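# Refit the band around carton and corner guard

## Task

Get the band back in place so that it wraps around the carton and passes over the corner guard. The guard is loose and must not be shifted from where it sits; disturbing it counts as an immediate failure. The carton has to finish resting flat. Everything must stay in place on its own at the end, with the gripper no longer holding anything.

## Robot and tools

Robot: a single 7-joint Kinova Gen3 arm fitted with a Robotiq 2F-85 two-finger parallel gripper. Since there is only one arm, every command carries exactly one gripper row per step.

Frames. The scene frame has its origin on the table surface straight below the arm base. +z points up, and +y lies to the left when you face along +x. The base may sit slightly tilted. The gripper frame has +z running out along the fingers and y along the line the pads close on. end_effector_position is the point midway between the pads when they are closed. Closed fingertips extend about 19 mm past it; open ones extend about 6 mm. As the fingers close they also slide roughly 13 mm farther from the wrist, so keep that margin above any surface.

execute_actions(actions): actions holds 0 to 15 actions, run in sequence. Each action is a table of 1 to 15 rows. Each row is applied for one 1/30 s step, so an action lasts 15 steps (0.5 s); if a table is shorter, its final row repeats until the 15 steps are used. A row is 8 numbers, each in [-1, 1], ordered dx, dy, dz, rx, ry, rz, position, speed. dx..rz are an offset, not a pose: they are expressed in the gripper's own axes and measured from the gripper pose sensed when that action begins. For a call's first action, that is the last pose reported in this scene. Each row is measured from that same starting pose, not added onto the row before it. Scale: 1.0 corresponds to 0.6 m of translation or 180 degrees of rotation. rx, ry, rz form a single rotation vector. On each step the command gets clipped to within 70 mm and 16 degrees of the measured pose, so a large offset can take several actions; issue the remainder in later actions. Sending an empty list simply returns the current state and images.

Finger numbers. position: +1 is fully open (85 mm), 0 is roughly 41 mm, about -0.8 is where the pads touch, and -1 keeps closing until blocked. speed sets how fast the gap changes: roughly 20 mm/s at -1, 85 at 0, 150 at +1. A full close squeezes at about 190 to 235 N per pad. For a gentle grip, open first and then close to slightly narrower than the object. The fingers stay put until the position changes by at least 0.01.

move(target, speed, blocking): target is one 8-number row with the same meaning, an offset in gripper axes taken from the pose in the latest result that reports one. The gripper follows a straight path lasting 0.5 to 10 s; anything longer gets cut off at 10 s. speed is the path's top speed in m/s, 0.002 to 0.5 (default 0.25); rotation is capped at twice that value in rad/s. The path does not avoid obstacles, and faster contact or aiming further beyond a contact pushes harder. With blocking=false the result arrives after 0.5 s while motion goes on; in that state use wait or stop before sending anything new. The "move:" line reports how it ended (done, off_target, moving, held, fault), which limits acted (paced = clipped pose; held = a check blocked steps), and the remaining distance to target.

wait(seconds): 0 to 10 s; the arm keeps its last command, and it returns early if a running move finishes. stop(): brakes a running move, needing more room at higher speed; the fingers are unaffected. zoom_image(camera, region): camera is one of cam_head_left, cam_head_right, cam_high, cam_low, cam_wrist (each 672x504); region is [x0, y0, x1, y1] in pixels from the top-left corner, at most 504 by 504. read_manual(section): returns licence texts only ("licences"). finished_scene(scene): closes the given scene number for good and reports success.

Result lines. The state gives end_effector_position (m) and end_effector_quat_wxyz in the scene frame; at long reach the printed position may be somewhat off. "Hand target" is where the controller is currently driving. "pose unreachable" means the clearance check (which treats any mount under the base as arm) altered or blocked the command. position_measured_pct is about 50 - 50*position: 0 means fully open; stopping below 90 means something is gripped or blocking; around 90 means the pads have met. Joint positions and joint torques come in base-to-gripper order; torques change with contact or load. Joint ranges: waist, upper arm roll, forearm roll, wrist roll ±69.115 rad; shoulder ±2.250; elbow ±2.580; wrist pitch ±2.100. Load limits: 47.5 N m for the first four joints, 29.9 N m for the last three; reaching one triggers a TORQUE FAULT that freezes the arm for 10 s and drops the rest of that call. A MOTOR HOT warning appears at 60 °C; at 75 °C an OVER-TEMPERATURE FAULT lets the arm sag. Camera calibrations (K, distortion, T_world_to_cam) are provided and may be a few degrees and millimetres off.

Cautions. The robot holds its last command while you are composing a reply. Never nudge or drag the corner guard. Do not knock anything off the table, do not slam or press hard, and approach contacts slowly. Release the band and retreat before ending, so that nothing relies on the gripper. Confirm the carton sits flat. Loose objects can occasionally be pushed by outside disturbances, so check the images again before finishing.

Each tool is called by a JSON object that holds its "fn" and its "kwargs".

## Session

{"fn": "execute_actions", "kwargs": {"actions": []}}

Scene clock: 0.00 s.
end_effector_position=(+0.4878, -0.2925, +0.2745) position_measured_pct=0.0 end_effector_quat_wxyz=(+0.077, +0.076, +0.991, -0.083)
Joint positions: [ 0.436  0.518 -0.054  1.437  0.153  0.981  1.778]
Joint velocities: [ 0.     0.     0.     0.001  0.    -0.001  0.   ]
Joint torques (N m, as the joint torque sensors report them, + toward a larger angle): no reading
Motor temperatures (°C, as the motors report them): [34 32 32 27 33 32 42]
Hand target: +0.488, -0.292, +0.275; +0.077, +0.076, +0.991, -0.083
camera_calibration (this result's frames):
cam_wrist: T_world_to_cam=[[0.162665, 0.974509, -0.154507, 0.245158], [0.970753, -0.130041, 0.201811, -0.520188], [0.176574, -0.182816, -0.967161, 0.273489], [0, 0, 0, 1]] pos_world=[0.416805, -0.256557, 0.407366]

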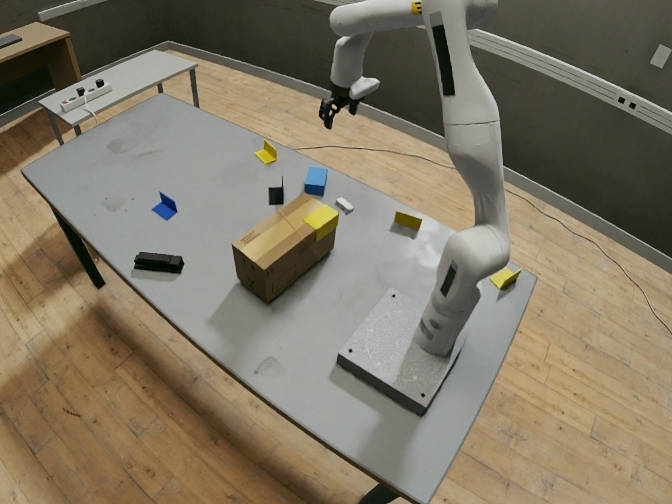

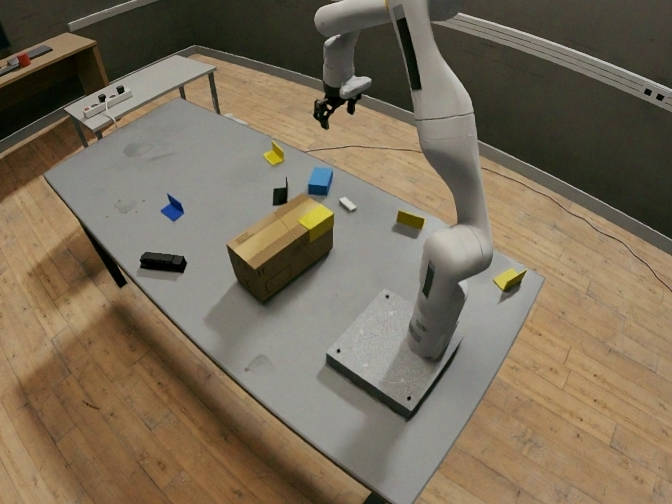

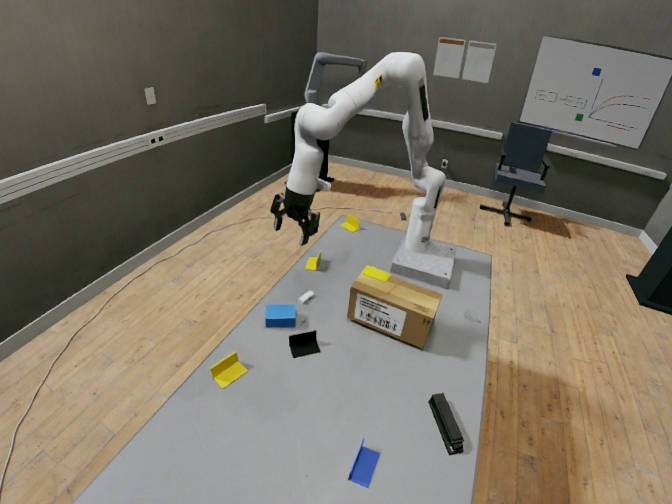

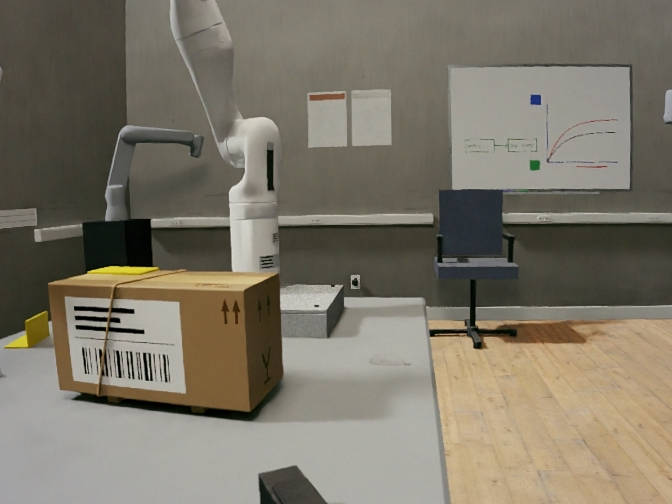

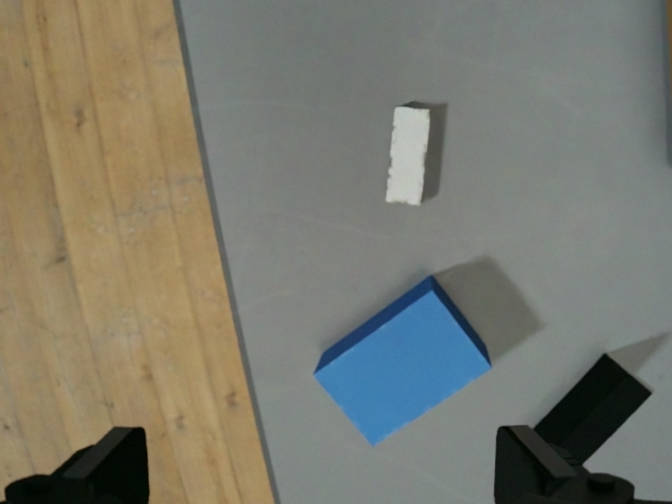

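{"fn": "zoom_image", "kwargs": {"camera": "cam_head_left", "region": [225,185,345,305]}}

{"fn": "zoom_image", "kwargs": {"camera": "cam_low", "region": [40,250,300,430]}}

{"fn": "zoom_image", "kwargs": {"camera": "cam_high", "region": [340,255,450,355]}}

Region (225, 185, 345, 305) of cam_head_left's 672x504 image, scaled by 4.200, with more detail than that image has.

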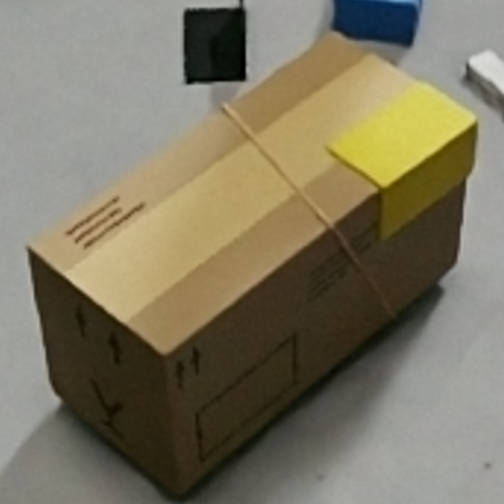

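Region (40, 250, 300, 430) of cam_low's 672x504 image, scaled by 1.938, with more detail than that image has; it fills the top 349 rows of this view, and the rest is white.

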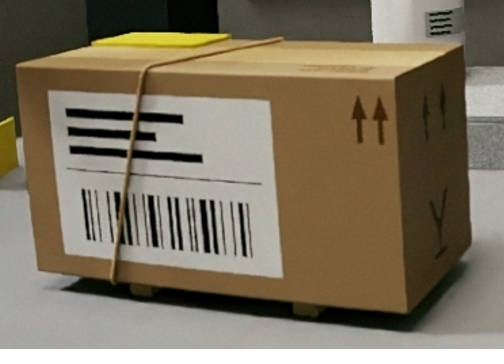

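Region (340, 255, 450, 355) of cam_high's 672x504 image, scaled by 4.582, with more detail than that image has; it fills the top 458 rows of this view, and the rest is white.

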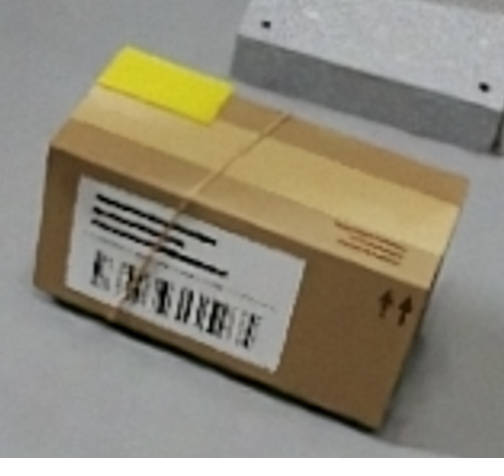

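{"fn": "move", "kwargs": {"target": [0.286,0.478,-0.0635,0.0789,0.0779,0.973,-0.58,0], "speed": 0.4}}

Scene clock: 18.33 s.
end_effector_position=(+0.3627, +0.0175, +0.2392) position_measured_pct=79.0 end_effector_quat_wxyz=(-0.001, +0.999, -0.044, +0.000)
Joint positions: [-0.591  0.283  0.542  1.969 -0.18   0.929 -1.577]
Joint velocities: [-0.008 -0.005 -0.009  0.     0.004  0.    -0.006]
Joint torques (N m, as the joint torque sensors report them, + toward a larger angle): [  0.1  -11.97   1.05  -6.92  -0.09   0.14   0.02]
Motor temperatures (°C, as the motors report them): [34 33 32 28 33 32 42]
Hand target: +0.363, +0.018, +0.239; -0.001, +0.999, -0.043, +0.001
Off the commanded pose: 0.001 m, 0 deg.
move: done
camera_calibration (this result's frames):
cam_wrist: T_world_to_cam=[[-0.0867171, -0.99623, -0.00259923, 0.0465761], [-0.995595, 0.0865679, 0.0360076, 0.397732], [-0.0356468, 0.00571026, -0.999348, 0.399429], [0, 0, 0, 1]] pos_world=[0.414257, 0.00968885, 0.384968]

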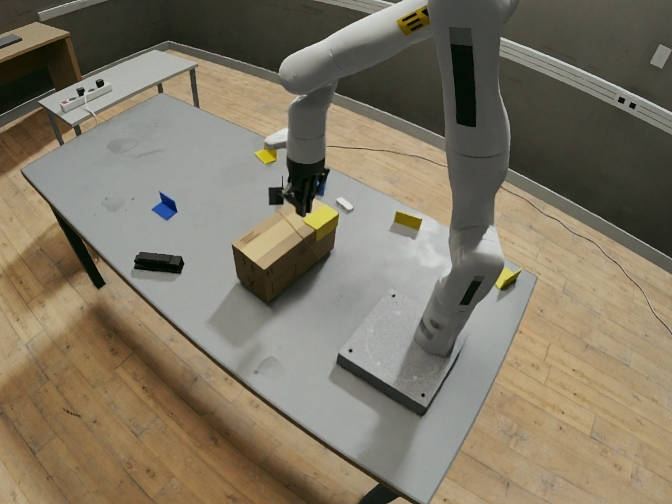

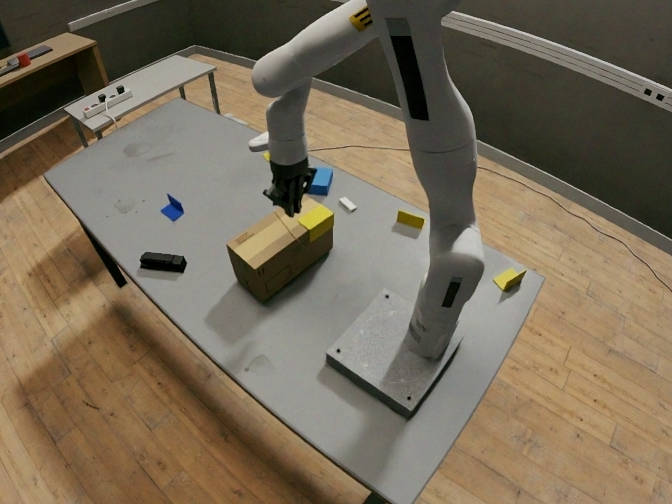

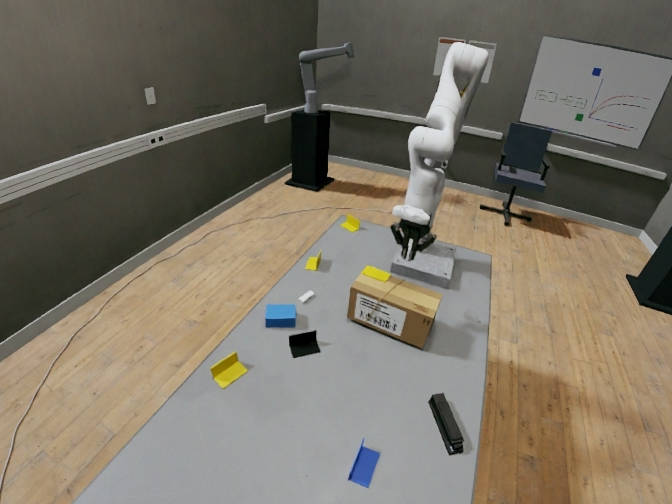

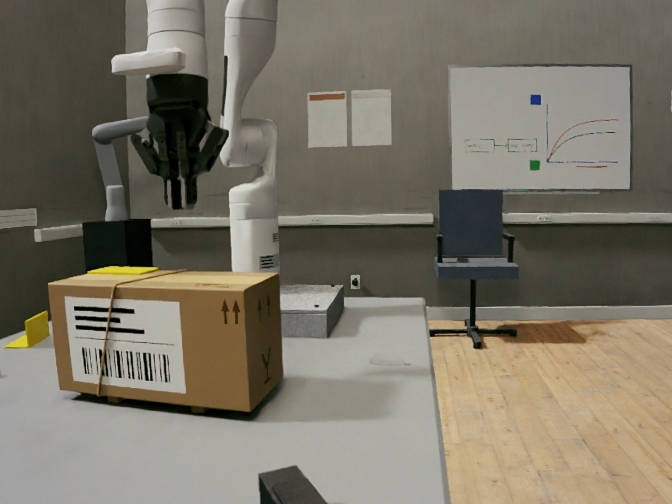

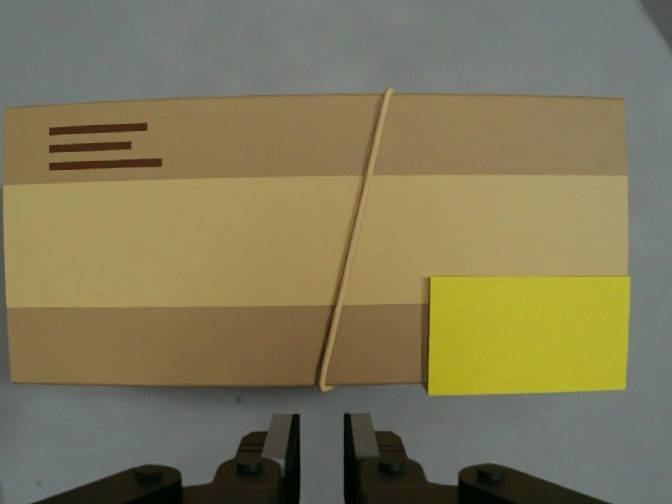

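{"fn": "move", "kwargs": {"target": [0,0,0.095,0,0,0,-0.58,0], "speed": 0.12}}

Scene clock: 20.70 s.
end_effector_position=(+0.3629, +0.0180, +0.1824) position_measured_pct=79.0 end_effector_quat_wxyz=(-0.001, +0.999, -0.043, +0.001)
Joint positions: [-0.538  0.39   0.496  2.056 -0.27   0.748 -1.492]
Joint velocities: [ 0.003  0.006  0.001 -0.002 -0.     0.001  0.001]
Joint torques (N m, as the joint torque sensors report them, + toward a larger angle): [ -0.01 -13.13   1.19  -5.39  -0.18  -0.06   0.13]
Motor temperatures (°C, as the motors report them): [34 33 32 28 33 32 42]
Hand target: +0.363, +0.018, +0.182; -0.001, +0.999, -0.043, +0.000
Off the commanded pose: 0.001 m, 0 deg.
move: done
camera_calibration (this result's frames):
cam_wrist: T_world_to_cam=[[-0.0859025, -0.996297, -0.00347875, 0.0468645], [-0.995682, 0.0857251, 0.0356206, 0.400097], [-0.0351905, 0.00652363, -0.999359, 0.342447], [0, 0, 0, 1]] pos_world=[0.414446, 0.0101587, 0.328139]

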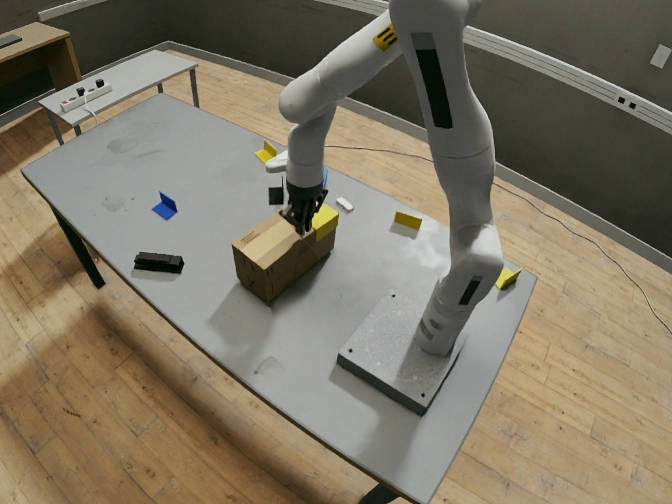

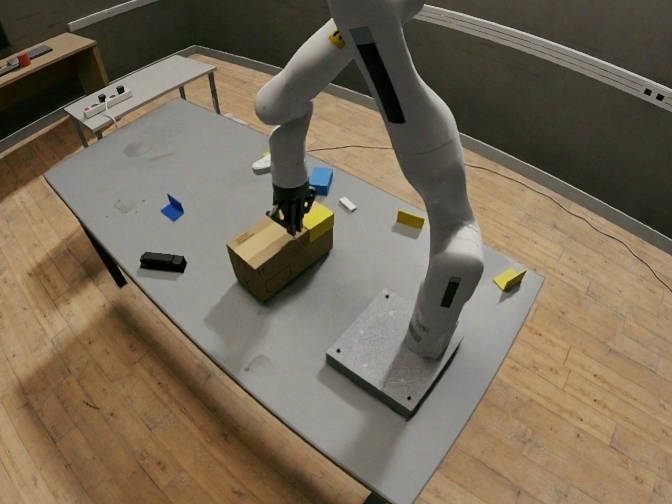

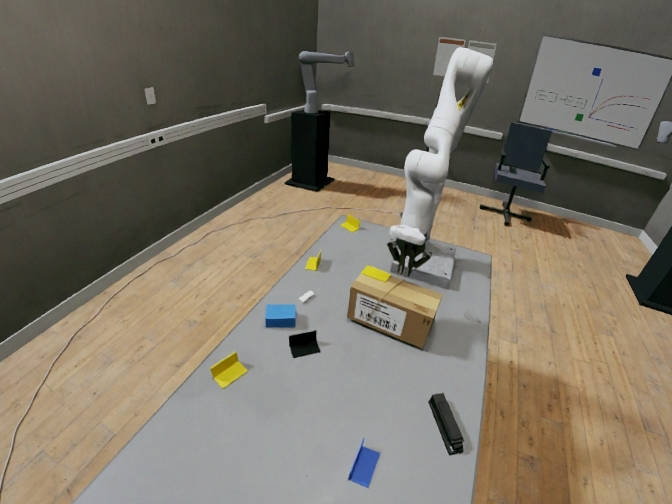

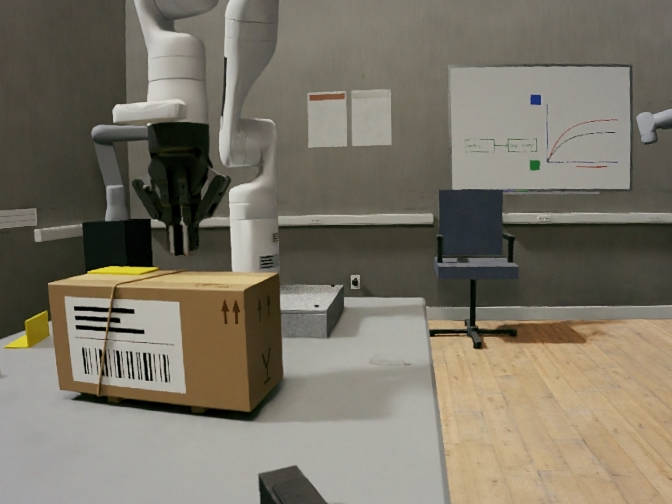

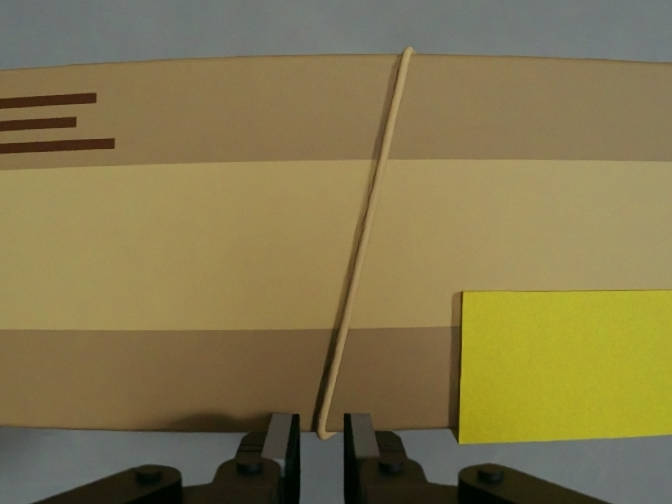

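{"fn": "move", "kwargs": {"target": [0.004,0.001,0.0315,0,0,0,-0.58,0], "speed": 0.02}}

Scene clock: 23.80 s.
end_effector_position=(+0.3654, +0.0175, +0.1635) position_measured_pct=79.0 end_effector_quat_wxyz=(-0.001, +0.999, -0.043, +0.001)
Joint positions: [-0.511  0.433  0.471  2.073 -0.304  0.692 -1.459]
Joint velocities: [ 0.001  0.003  0.     0.002 -0.001 -0.002  0.001]
Joint torques (N m, as the joint torque sensors report them, + toward a larger angle): [ -0.57 -13.7    1.15  -5.14  -0.07   0.09  -0.01]
Motor temperatures (°C, as the motors report them): [34 33 32 28 33 32 42]
Hand target: +0.365, +0.017, +0.163; -0.001, +0.999, -0.043, +0.001
Off the commanded pose: 0.000 m, 0 deg.
move: done
camera_calibration (this result's frames):
cam_wrist: T_world_to_cam=[[-0.0855711, -0.996325, -0.00382844, 0.0463685], [-0.995719, 0.085383, 0.0354029, 0.403308], [-0.0349459, 0.00684151, -0.999366, 0.323645], [0, 0, 0, 1]] pos_world=[0.41686, 0.00954822, 0.309339]

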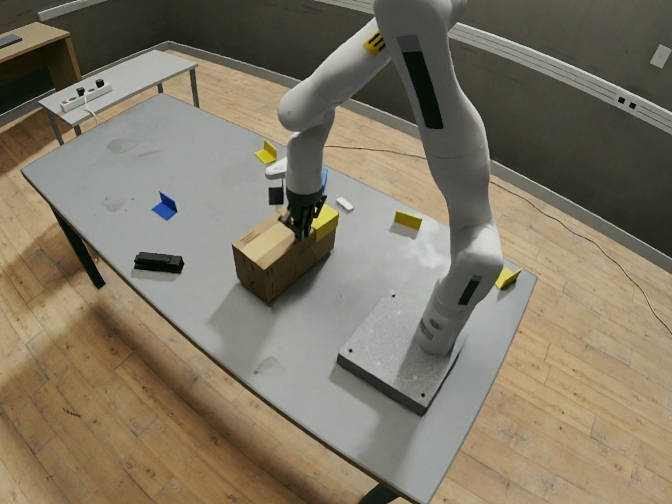

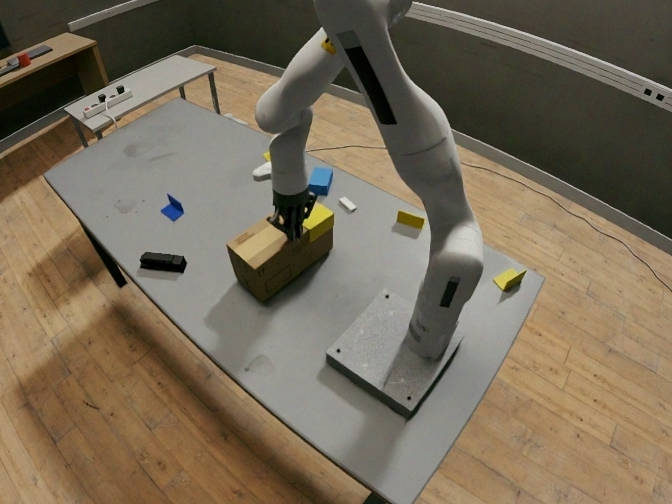

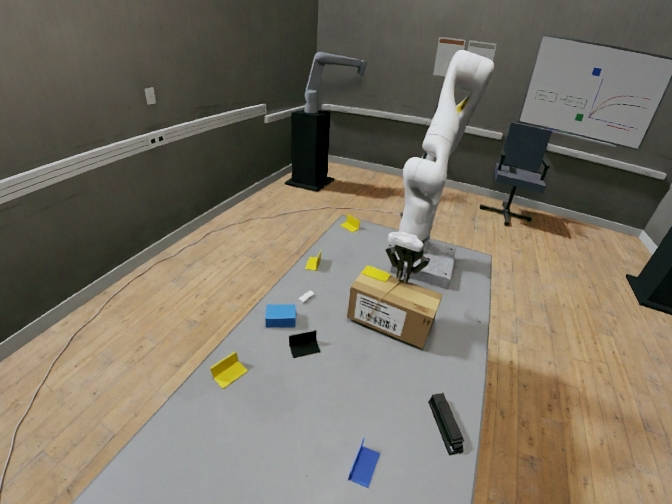

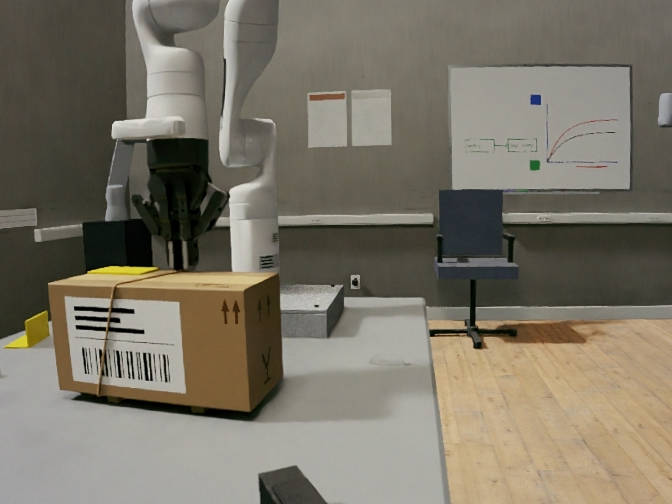

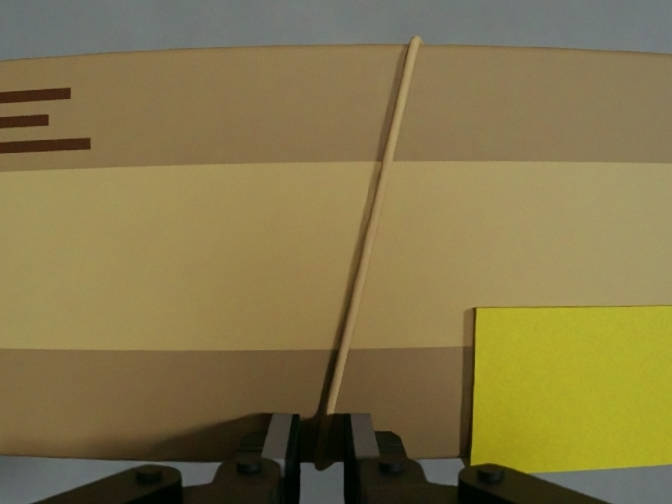

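No contact yet.

{"fn": "execute_actions", "kwargs": {"actions": [[[0,0,0.0025,0,0,0,-0.58,-1]]]}}

{"fn": "zoom_image", "kwargs": {"camera": "cam_low", "region": [80,220,240,310]}}

Scene clock: 25.93 s.
end_effector_position=(+0.3654, +0.0175, +0.1620) position_measured_pct=79.0 end_effector_quat_wxyz=(-0.001, +0.999, -0.043, +0.001)
Joint positions: [-0.509  0.437  0.469  2.074 -0.306  0.687 -1.457]
Joint velocities: [ 0.     0.001  0.    -0.001 -0.    -0.     0.   ]
Joint torques (N m, as the joint torque sensors report them, + toward a larger angle): [ -0.36 -13.72   1.48  -5.19  -0.07   0.11   0.15]
Motor temperatures (°C, as the motors report them): [34 33 32 28 33 32 42]
Hand target: +0.365, +0.017, +0.162; -0.001, +0.999, -0.043, +0.001
Off the commanded pose: 0.000 m, 0 deg.
camera_calibration (this result's frames):
cam_wrist: T_world_to_cam=[[-0.0855545, -0.996326, -0.00385089, 0.0463754], [-0.995721, 0.0853658, 0.03539, 0.403373], [-0.0349312, 0.00686218, -0.999366, 0.322143], [0, 0, 0, 1]] pos_world=[0.416867, 0.00956019, 0.307843]

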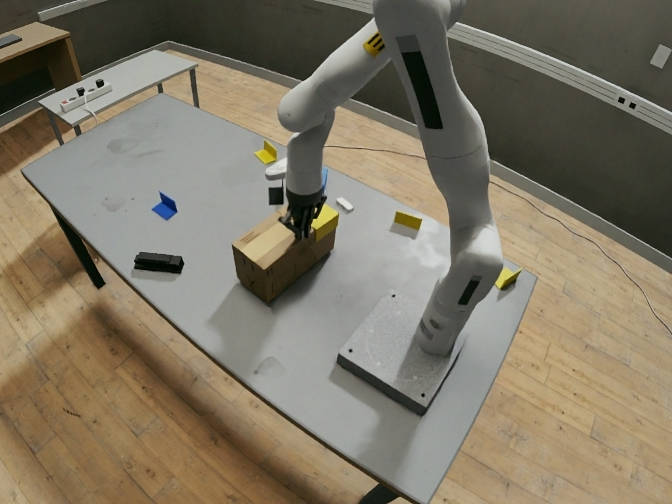

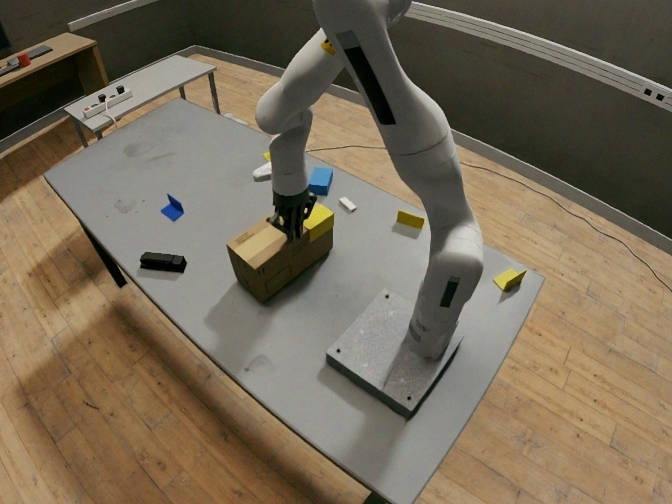

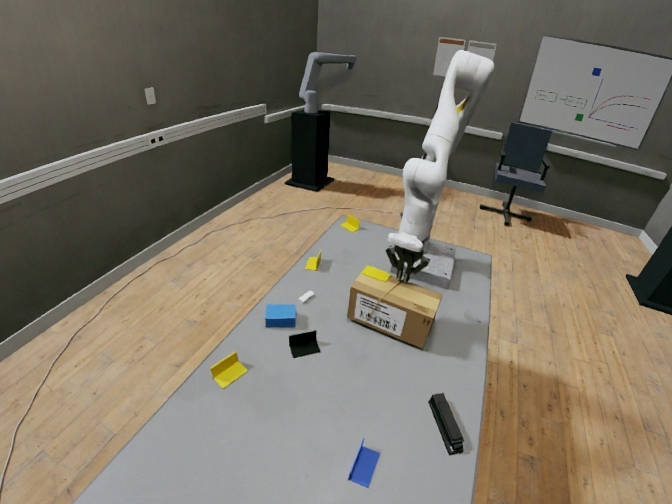

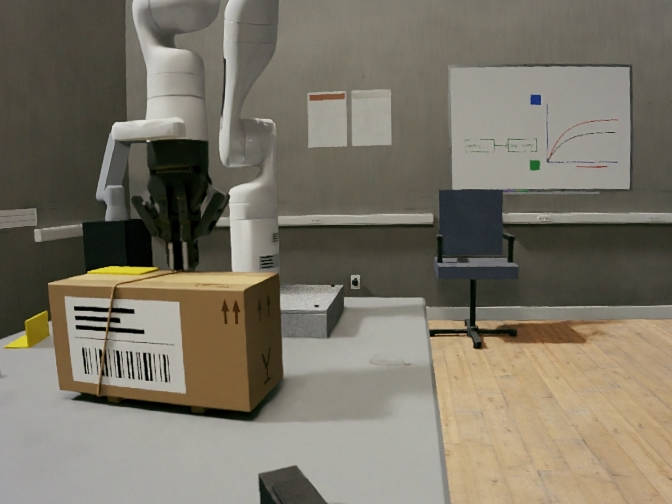

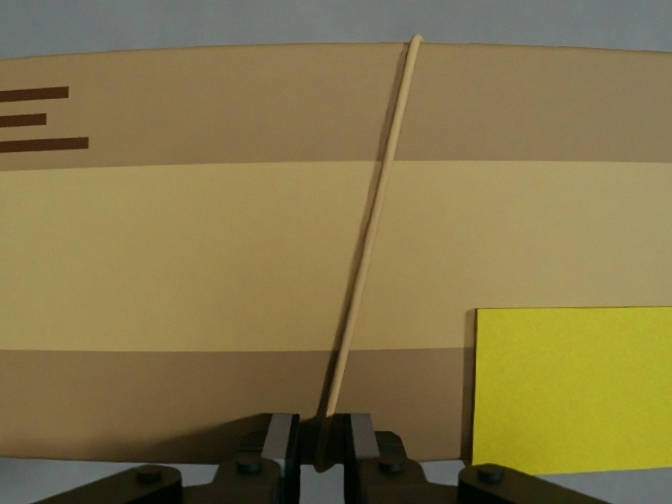

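Region (80, 220, 240, 310) of cam_low's 672x504 image, scaled by 3.150, with more detail than that image has; it fills the top 284 rows of this view, and the rest is white.

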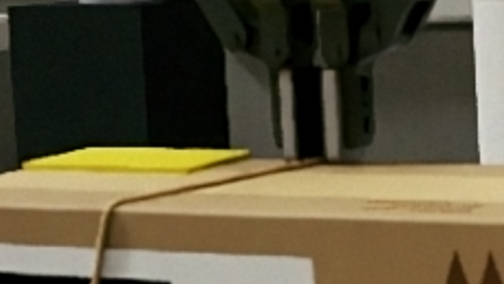

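Essentially at the surface. Close and lift.

{"fn": "execute_actions", "kwargs": {"actions": [[[0,0,0.0006,0,0,0,-0.83,-1]],[[0,0,0,0,0,0,-0.83,-1]]]}}

{"fn": "move", "kwargs": {"target": [-0.03,0.01,-0.026,0,0,0,-0.83,-1], "speed": 0.02}}

{"fn": "zoom_image", "kwargs": {"camera": "cam_head_left", "region": [225,185,345,305]}}

Scene clock: 29.17 s.
end_effector_position=(+0.3655, +0.0177, +0.1619) position_measured_pct=90.1 end_effector_quat_wxyz=(-0.002, +0.999, -0.043, +0.001)
Joint positions: [-0.508  0.437  0.468  2.075 -0.307  0.687 -1.456]
Joint velocities: [-0.    -0.     0.    -0.    -0.     0.001  0.   ]
Joint torques (N m, as the joint torque sensors report them, + toward a larger angle): [  0.23 -13.42   1.32  -4.98  -0.17  -0.24   0.12]
Motor temperatures (°C, as the motors report them): [34 33 32 28 33 32 42]
Hand target: +0.366, +0.018, +0.162; -0.001, +0.999, -0.043, +0.001
Off the commanded pose: 0.000 m, 0 deg.
camera_calibration (this result's frames):
cam_wrist: T_world_to_cam=[[-0.0854608, -0.996332, -0.00439614, 0.0466486], [-0.995746, 0.0852563, 0.0349594, 0.40356], [-0.0344564, 0.0073651, -0.999379, 0.321821], [0, 0, 0, 1]] pos_world=[0.416919, 0.00970118, 0.307718]

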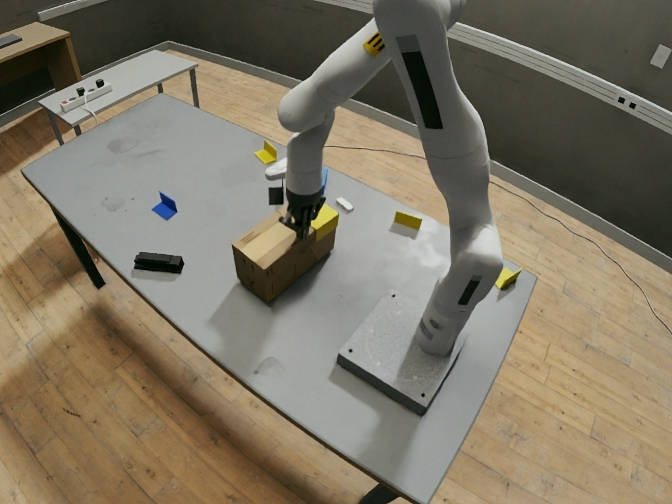

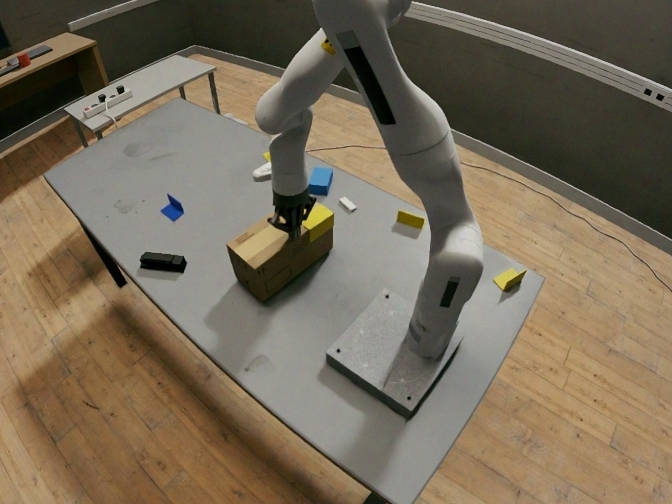

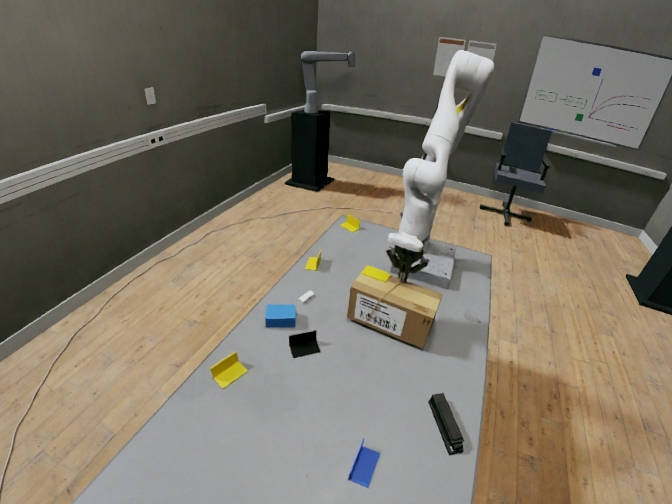

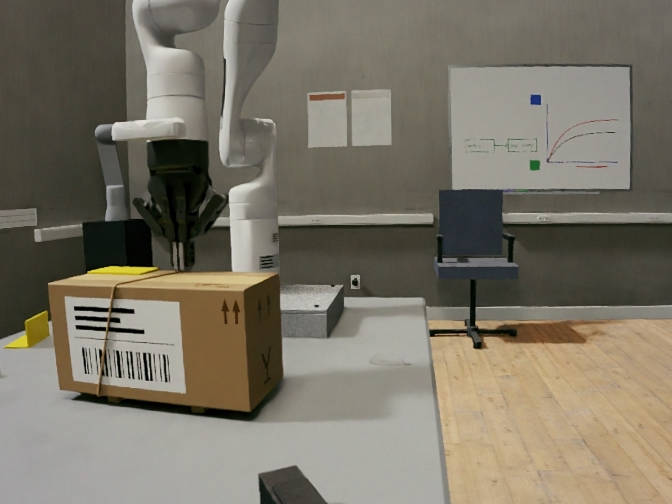

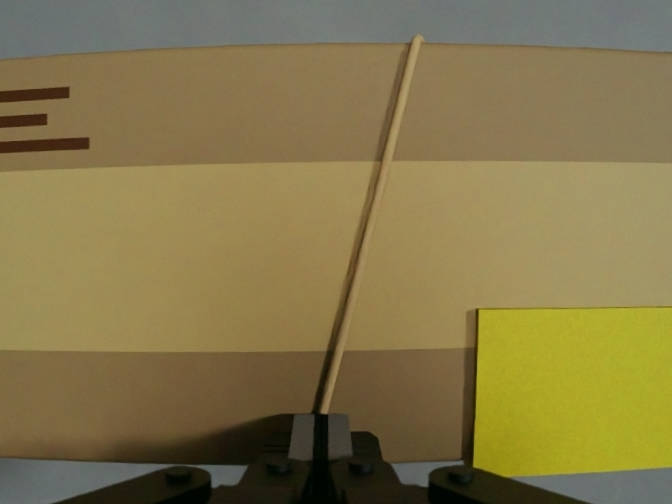

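Scene clock: 30.63 s.
end_effector_position=(+0.3478, +0.0125, +0.1773) position_measured_pct=90.1 end_effector_quat_wxyz=(-0.001, +0.999, -0.044, +0.002)
Joint positions: [-0.534  0.371  0.496  2.112 -0.268  0.708 -1.48 ]
Joint velocities: [-0.001 -0.004 -0.001  0.001  0.001 -0.001 -0.001]
Joint torques (N m, as the joint torque sensors report them, + toward a larger angle): [ -0.64 -13.58   0.55  -4.64  -0.48   0.74   0.24]
Motor temperatures (°C, as the motors report them): [34 33 32 28 33 32 42]
Hand target: +0.347, +0.013, +0.177; -0.001, +0.999, -0.043, +0.001
Off the commanded pose: 0.001 m, 0 deg.
move: done
camera_calibration (this result's frames):
cam_wrist: T_world_to_cam=[[-0.0863824, -0.996257, -0.00327585, 0.0402073], [-0.995717, 0.086226, 0.0333521, 0.386092], [-0.0329448, 0.00614285, -0.999438, 0.336173], [0, 0, 0, 1]] pos_world=[0.398987, 0.00470062, 0.323239]

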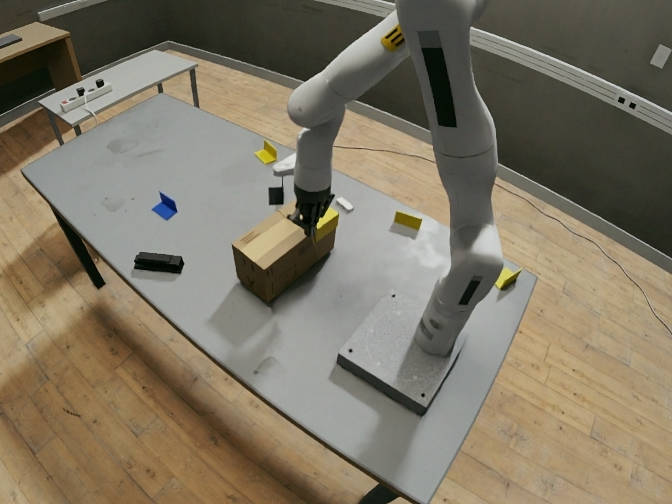

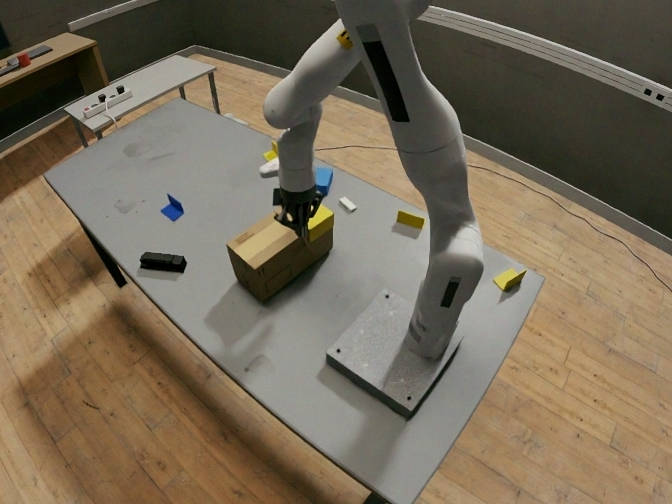

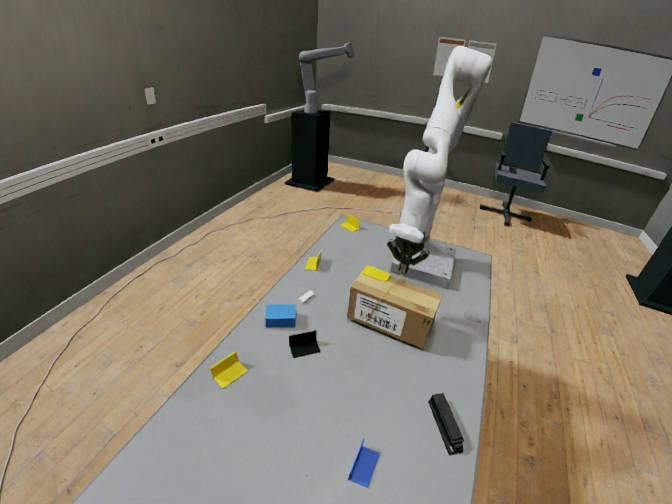

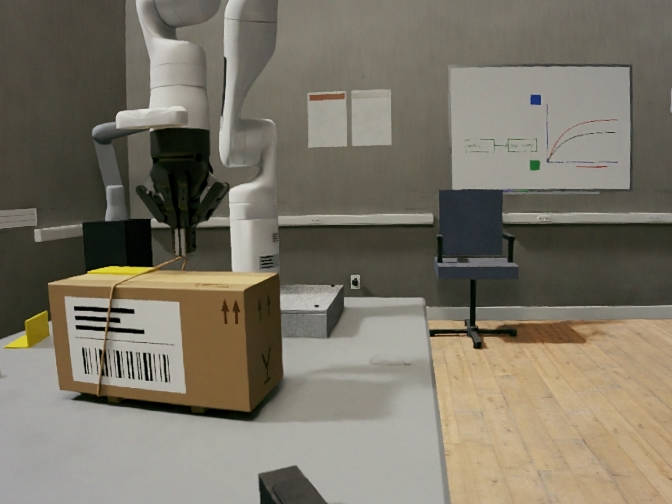

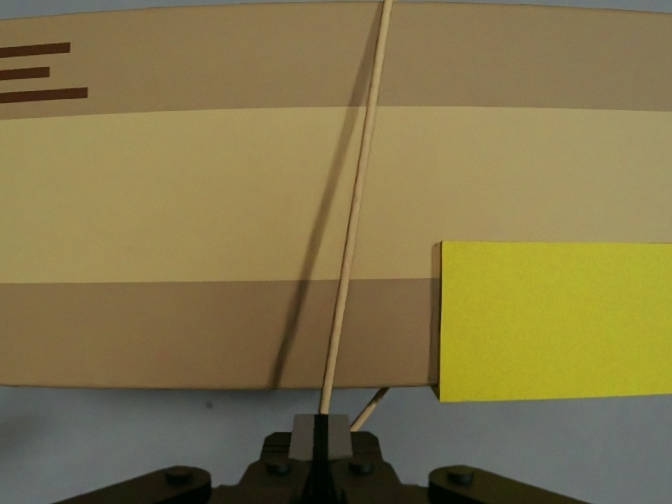

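Region (225, 185, 345, 305) of cam_head_left's 672x504 image, scaled by 4.200, with more detail than that image has.

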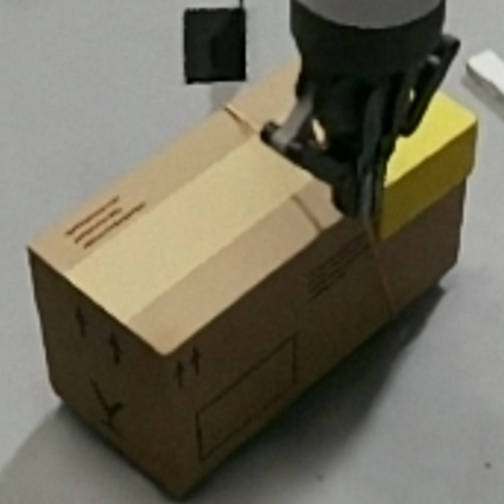

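{"fn": "move", "kwargs": {"target": [-0.003,0.11,0,0,0,0,-0.83,-1], "speed": 0.035}}

{"fn": "zoom_image", "kwargs": {"camera": "cam_head_left", "region": [225,185,345,305]}}

Scene clock: 36.20 s.
end_effector_position=(+0.3409, -0.0528, +0.1773) position_measured_pct=90.1 end_effector_quat_wxyz=(-0.001, +0.999, -0.043, +0.003)
Joint positions: [-0.35   0.365  0.504  2.123 -0.273  0.702 -1.283]
Joint velocities: [ 0.003  0.001  0.003  0.001 -0.002  0.     0.002]
Joint torques (N m, as the joint torque sensors report them, + toward a larger angle): [  0.23 -12.9    1.39  -4.41   0.09   0.64  -0.13]
Motor temperatures (°C, as the motors report them): [34 33 32 28 33 32 42]
Hand target: +0.340, -0.053, +0.177; -0.001, +0.999, -0.043, +0.002
Off the commanded pose: 0.001 m, 0 deg.
move: done
camera_calibration (this result's frames):
cam_wrist: T_world_to_cam=[[-0.085444, -0.996338, -0.00315133, -0.0257833], [-0.99586, 0.0853037, 0.0313966, 0.385244], [-0.0310128, 0.00582093, -0.999502, 0.335666], [0, 0, 0, 1]] pos_world=[0.391856, -0.0605055, 0.323322]

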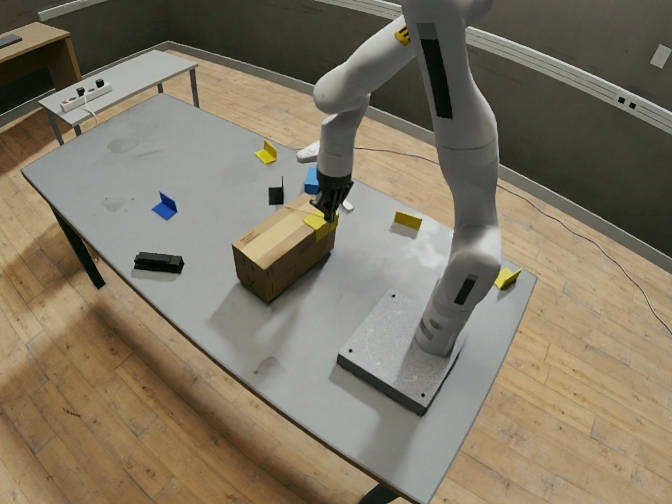

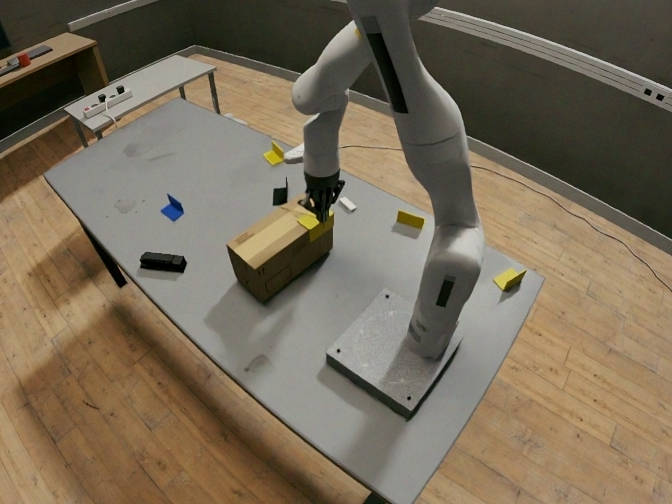

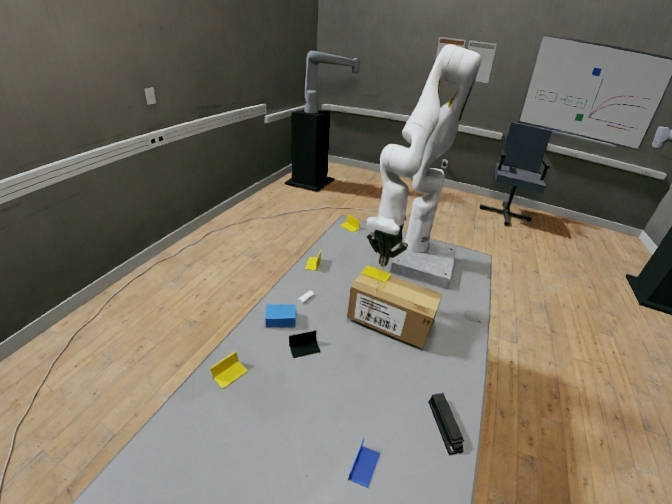

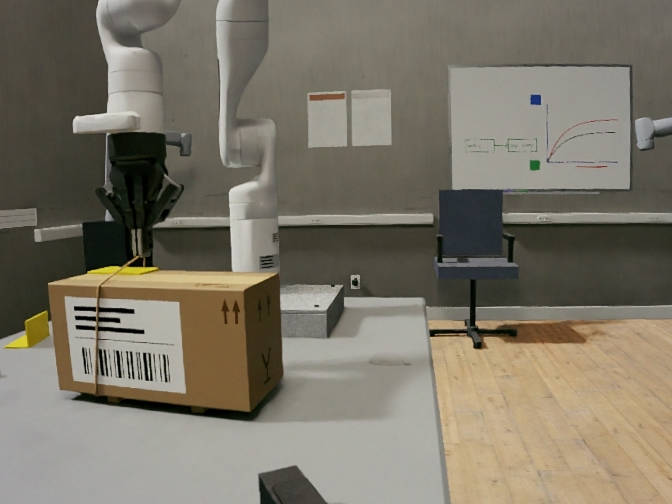

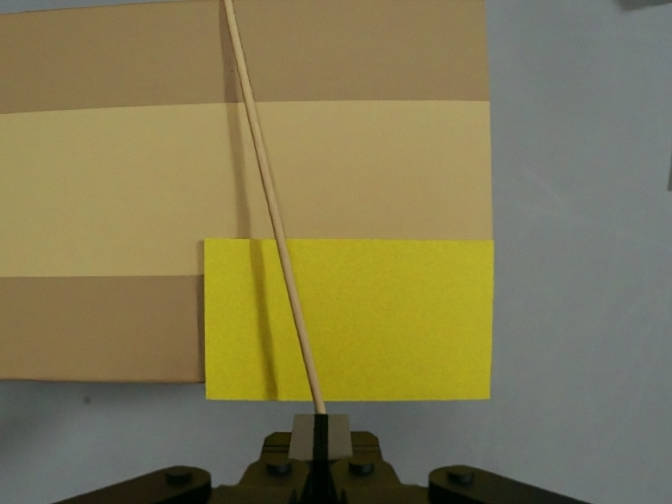

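Region (225, 185, 345, 305) of cam_head_left's 672x504 image, scaled by 4.200, with more detail than that image has.

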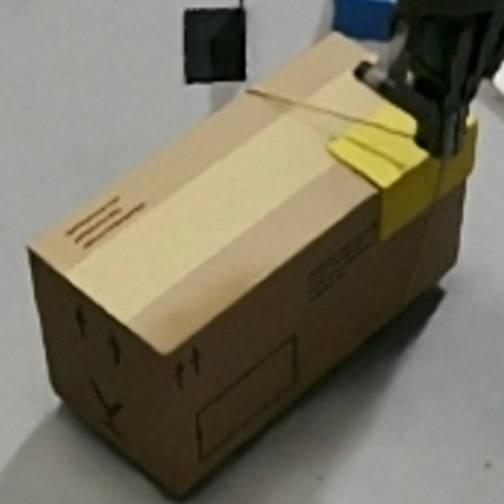

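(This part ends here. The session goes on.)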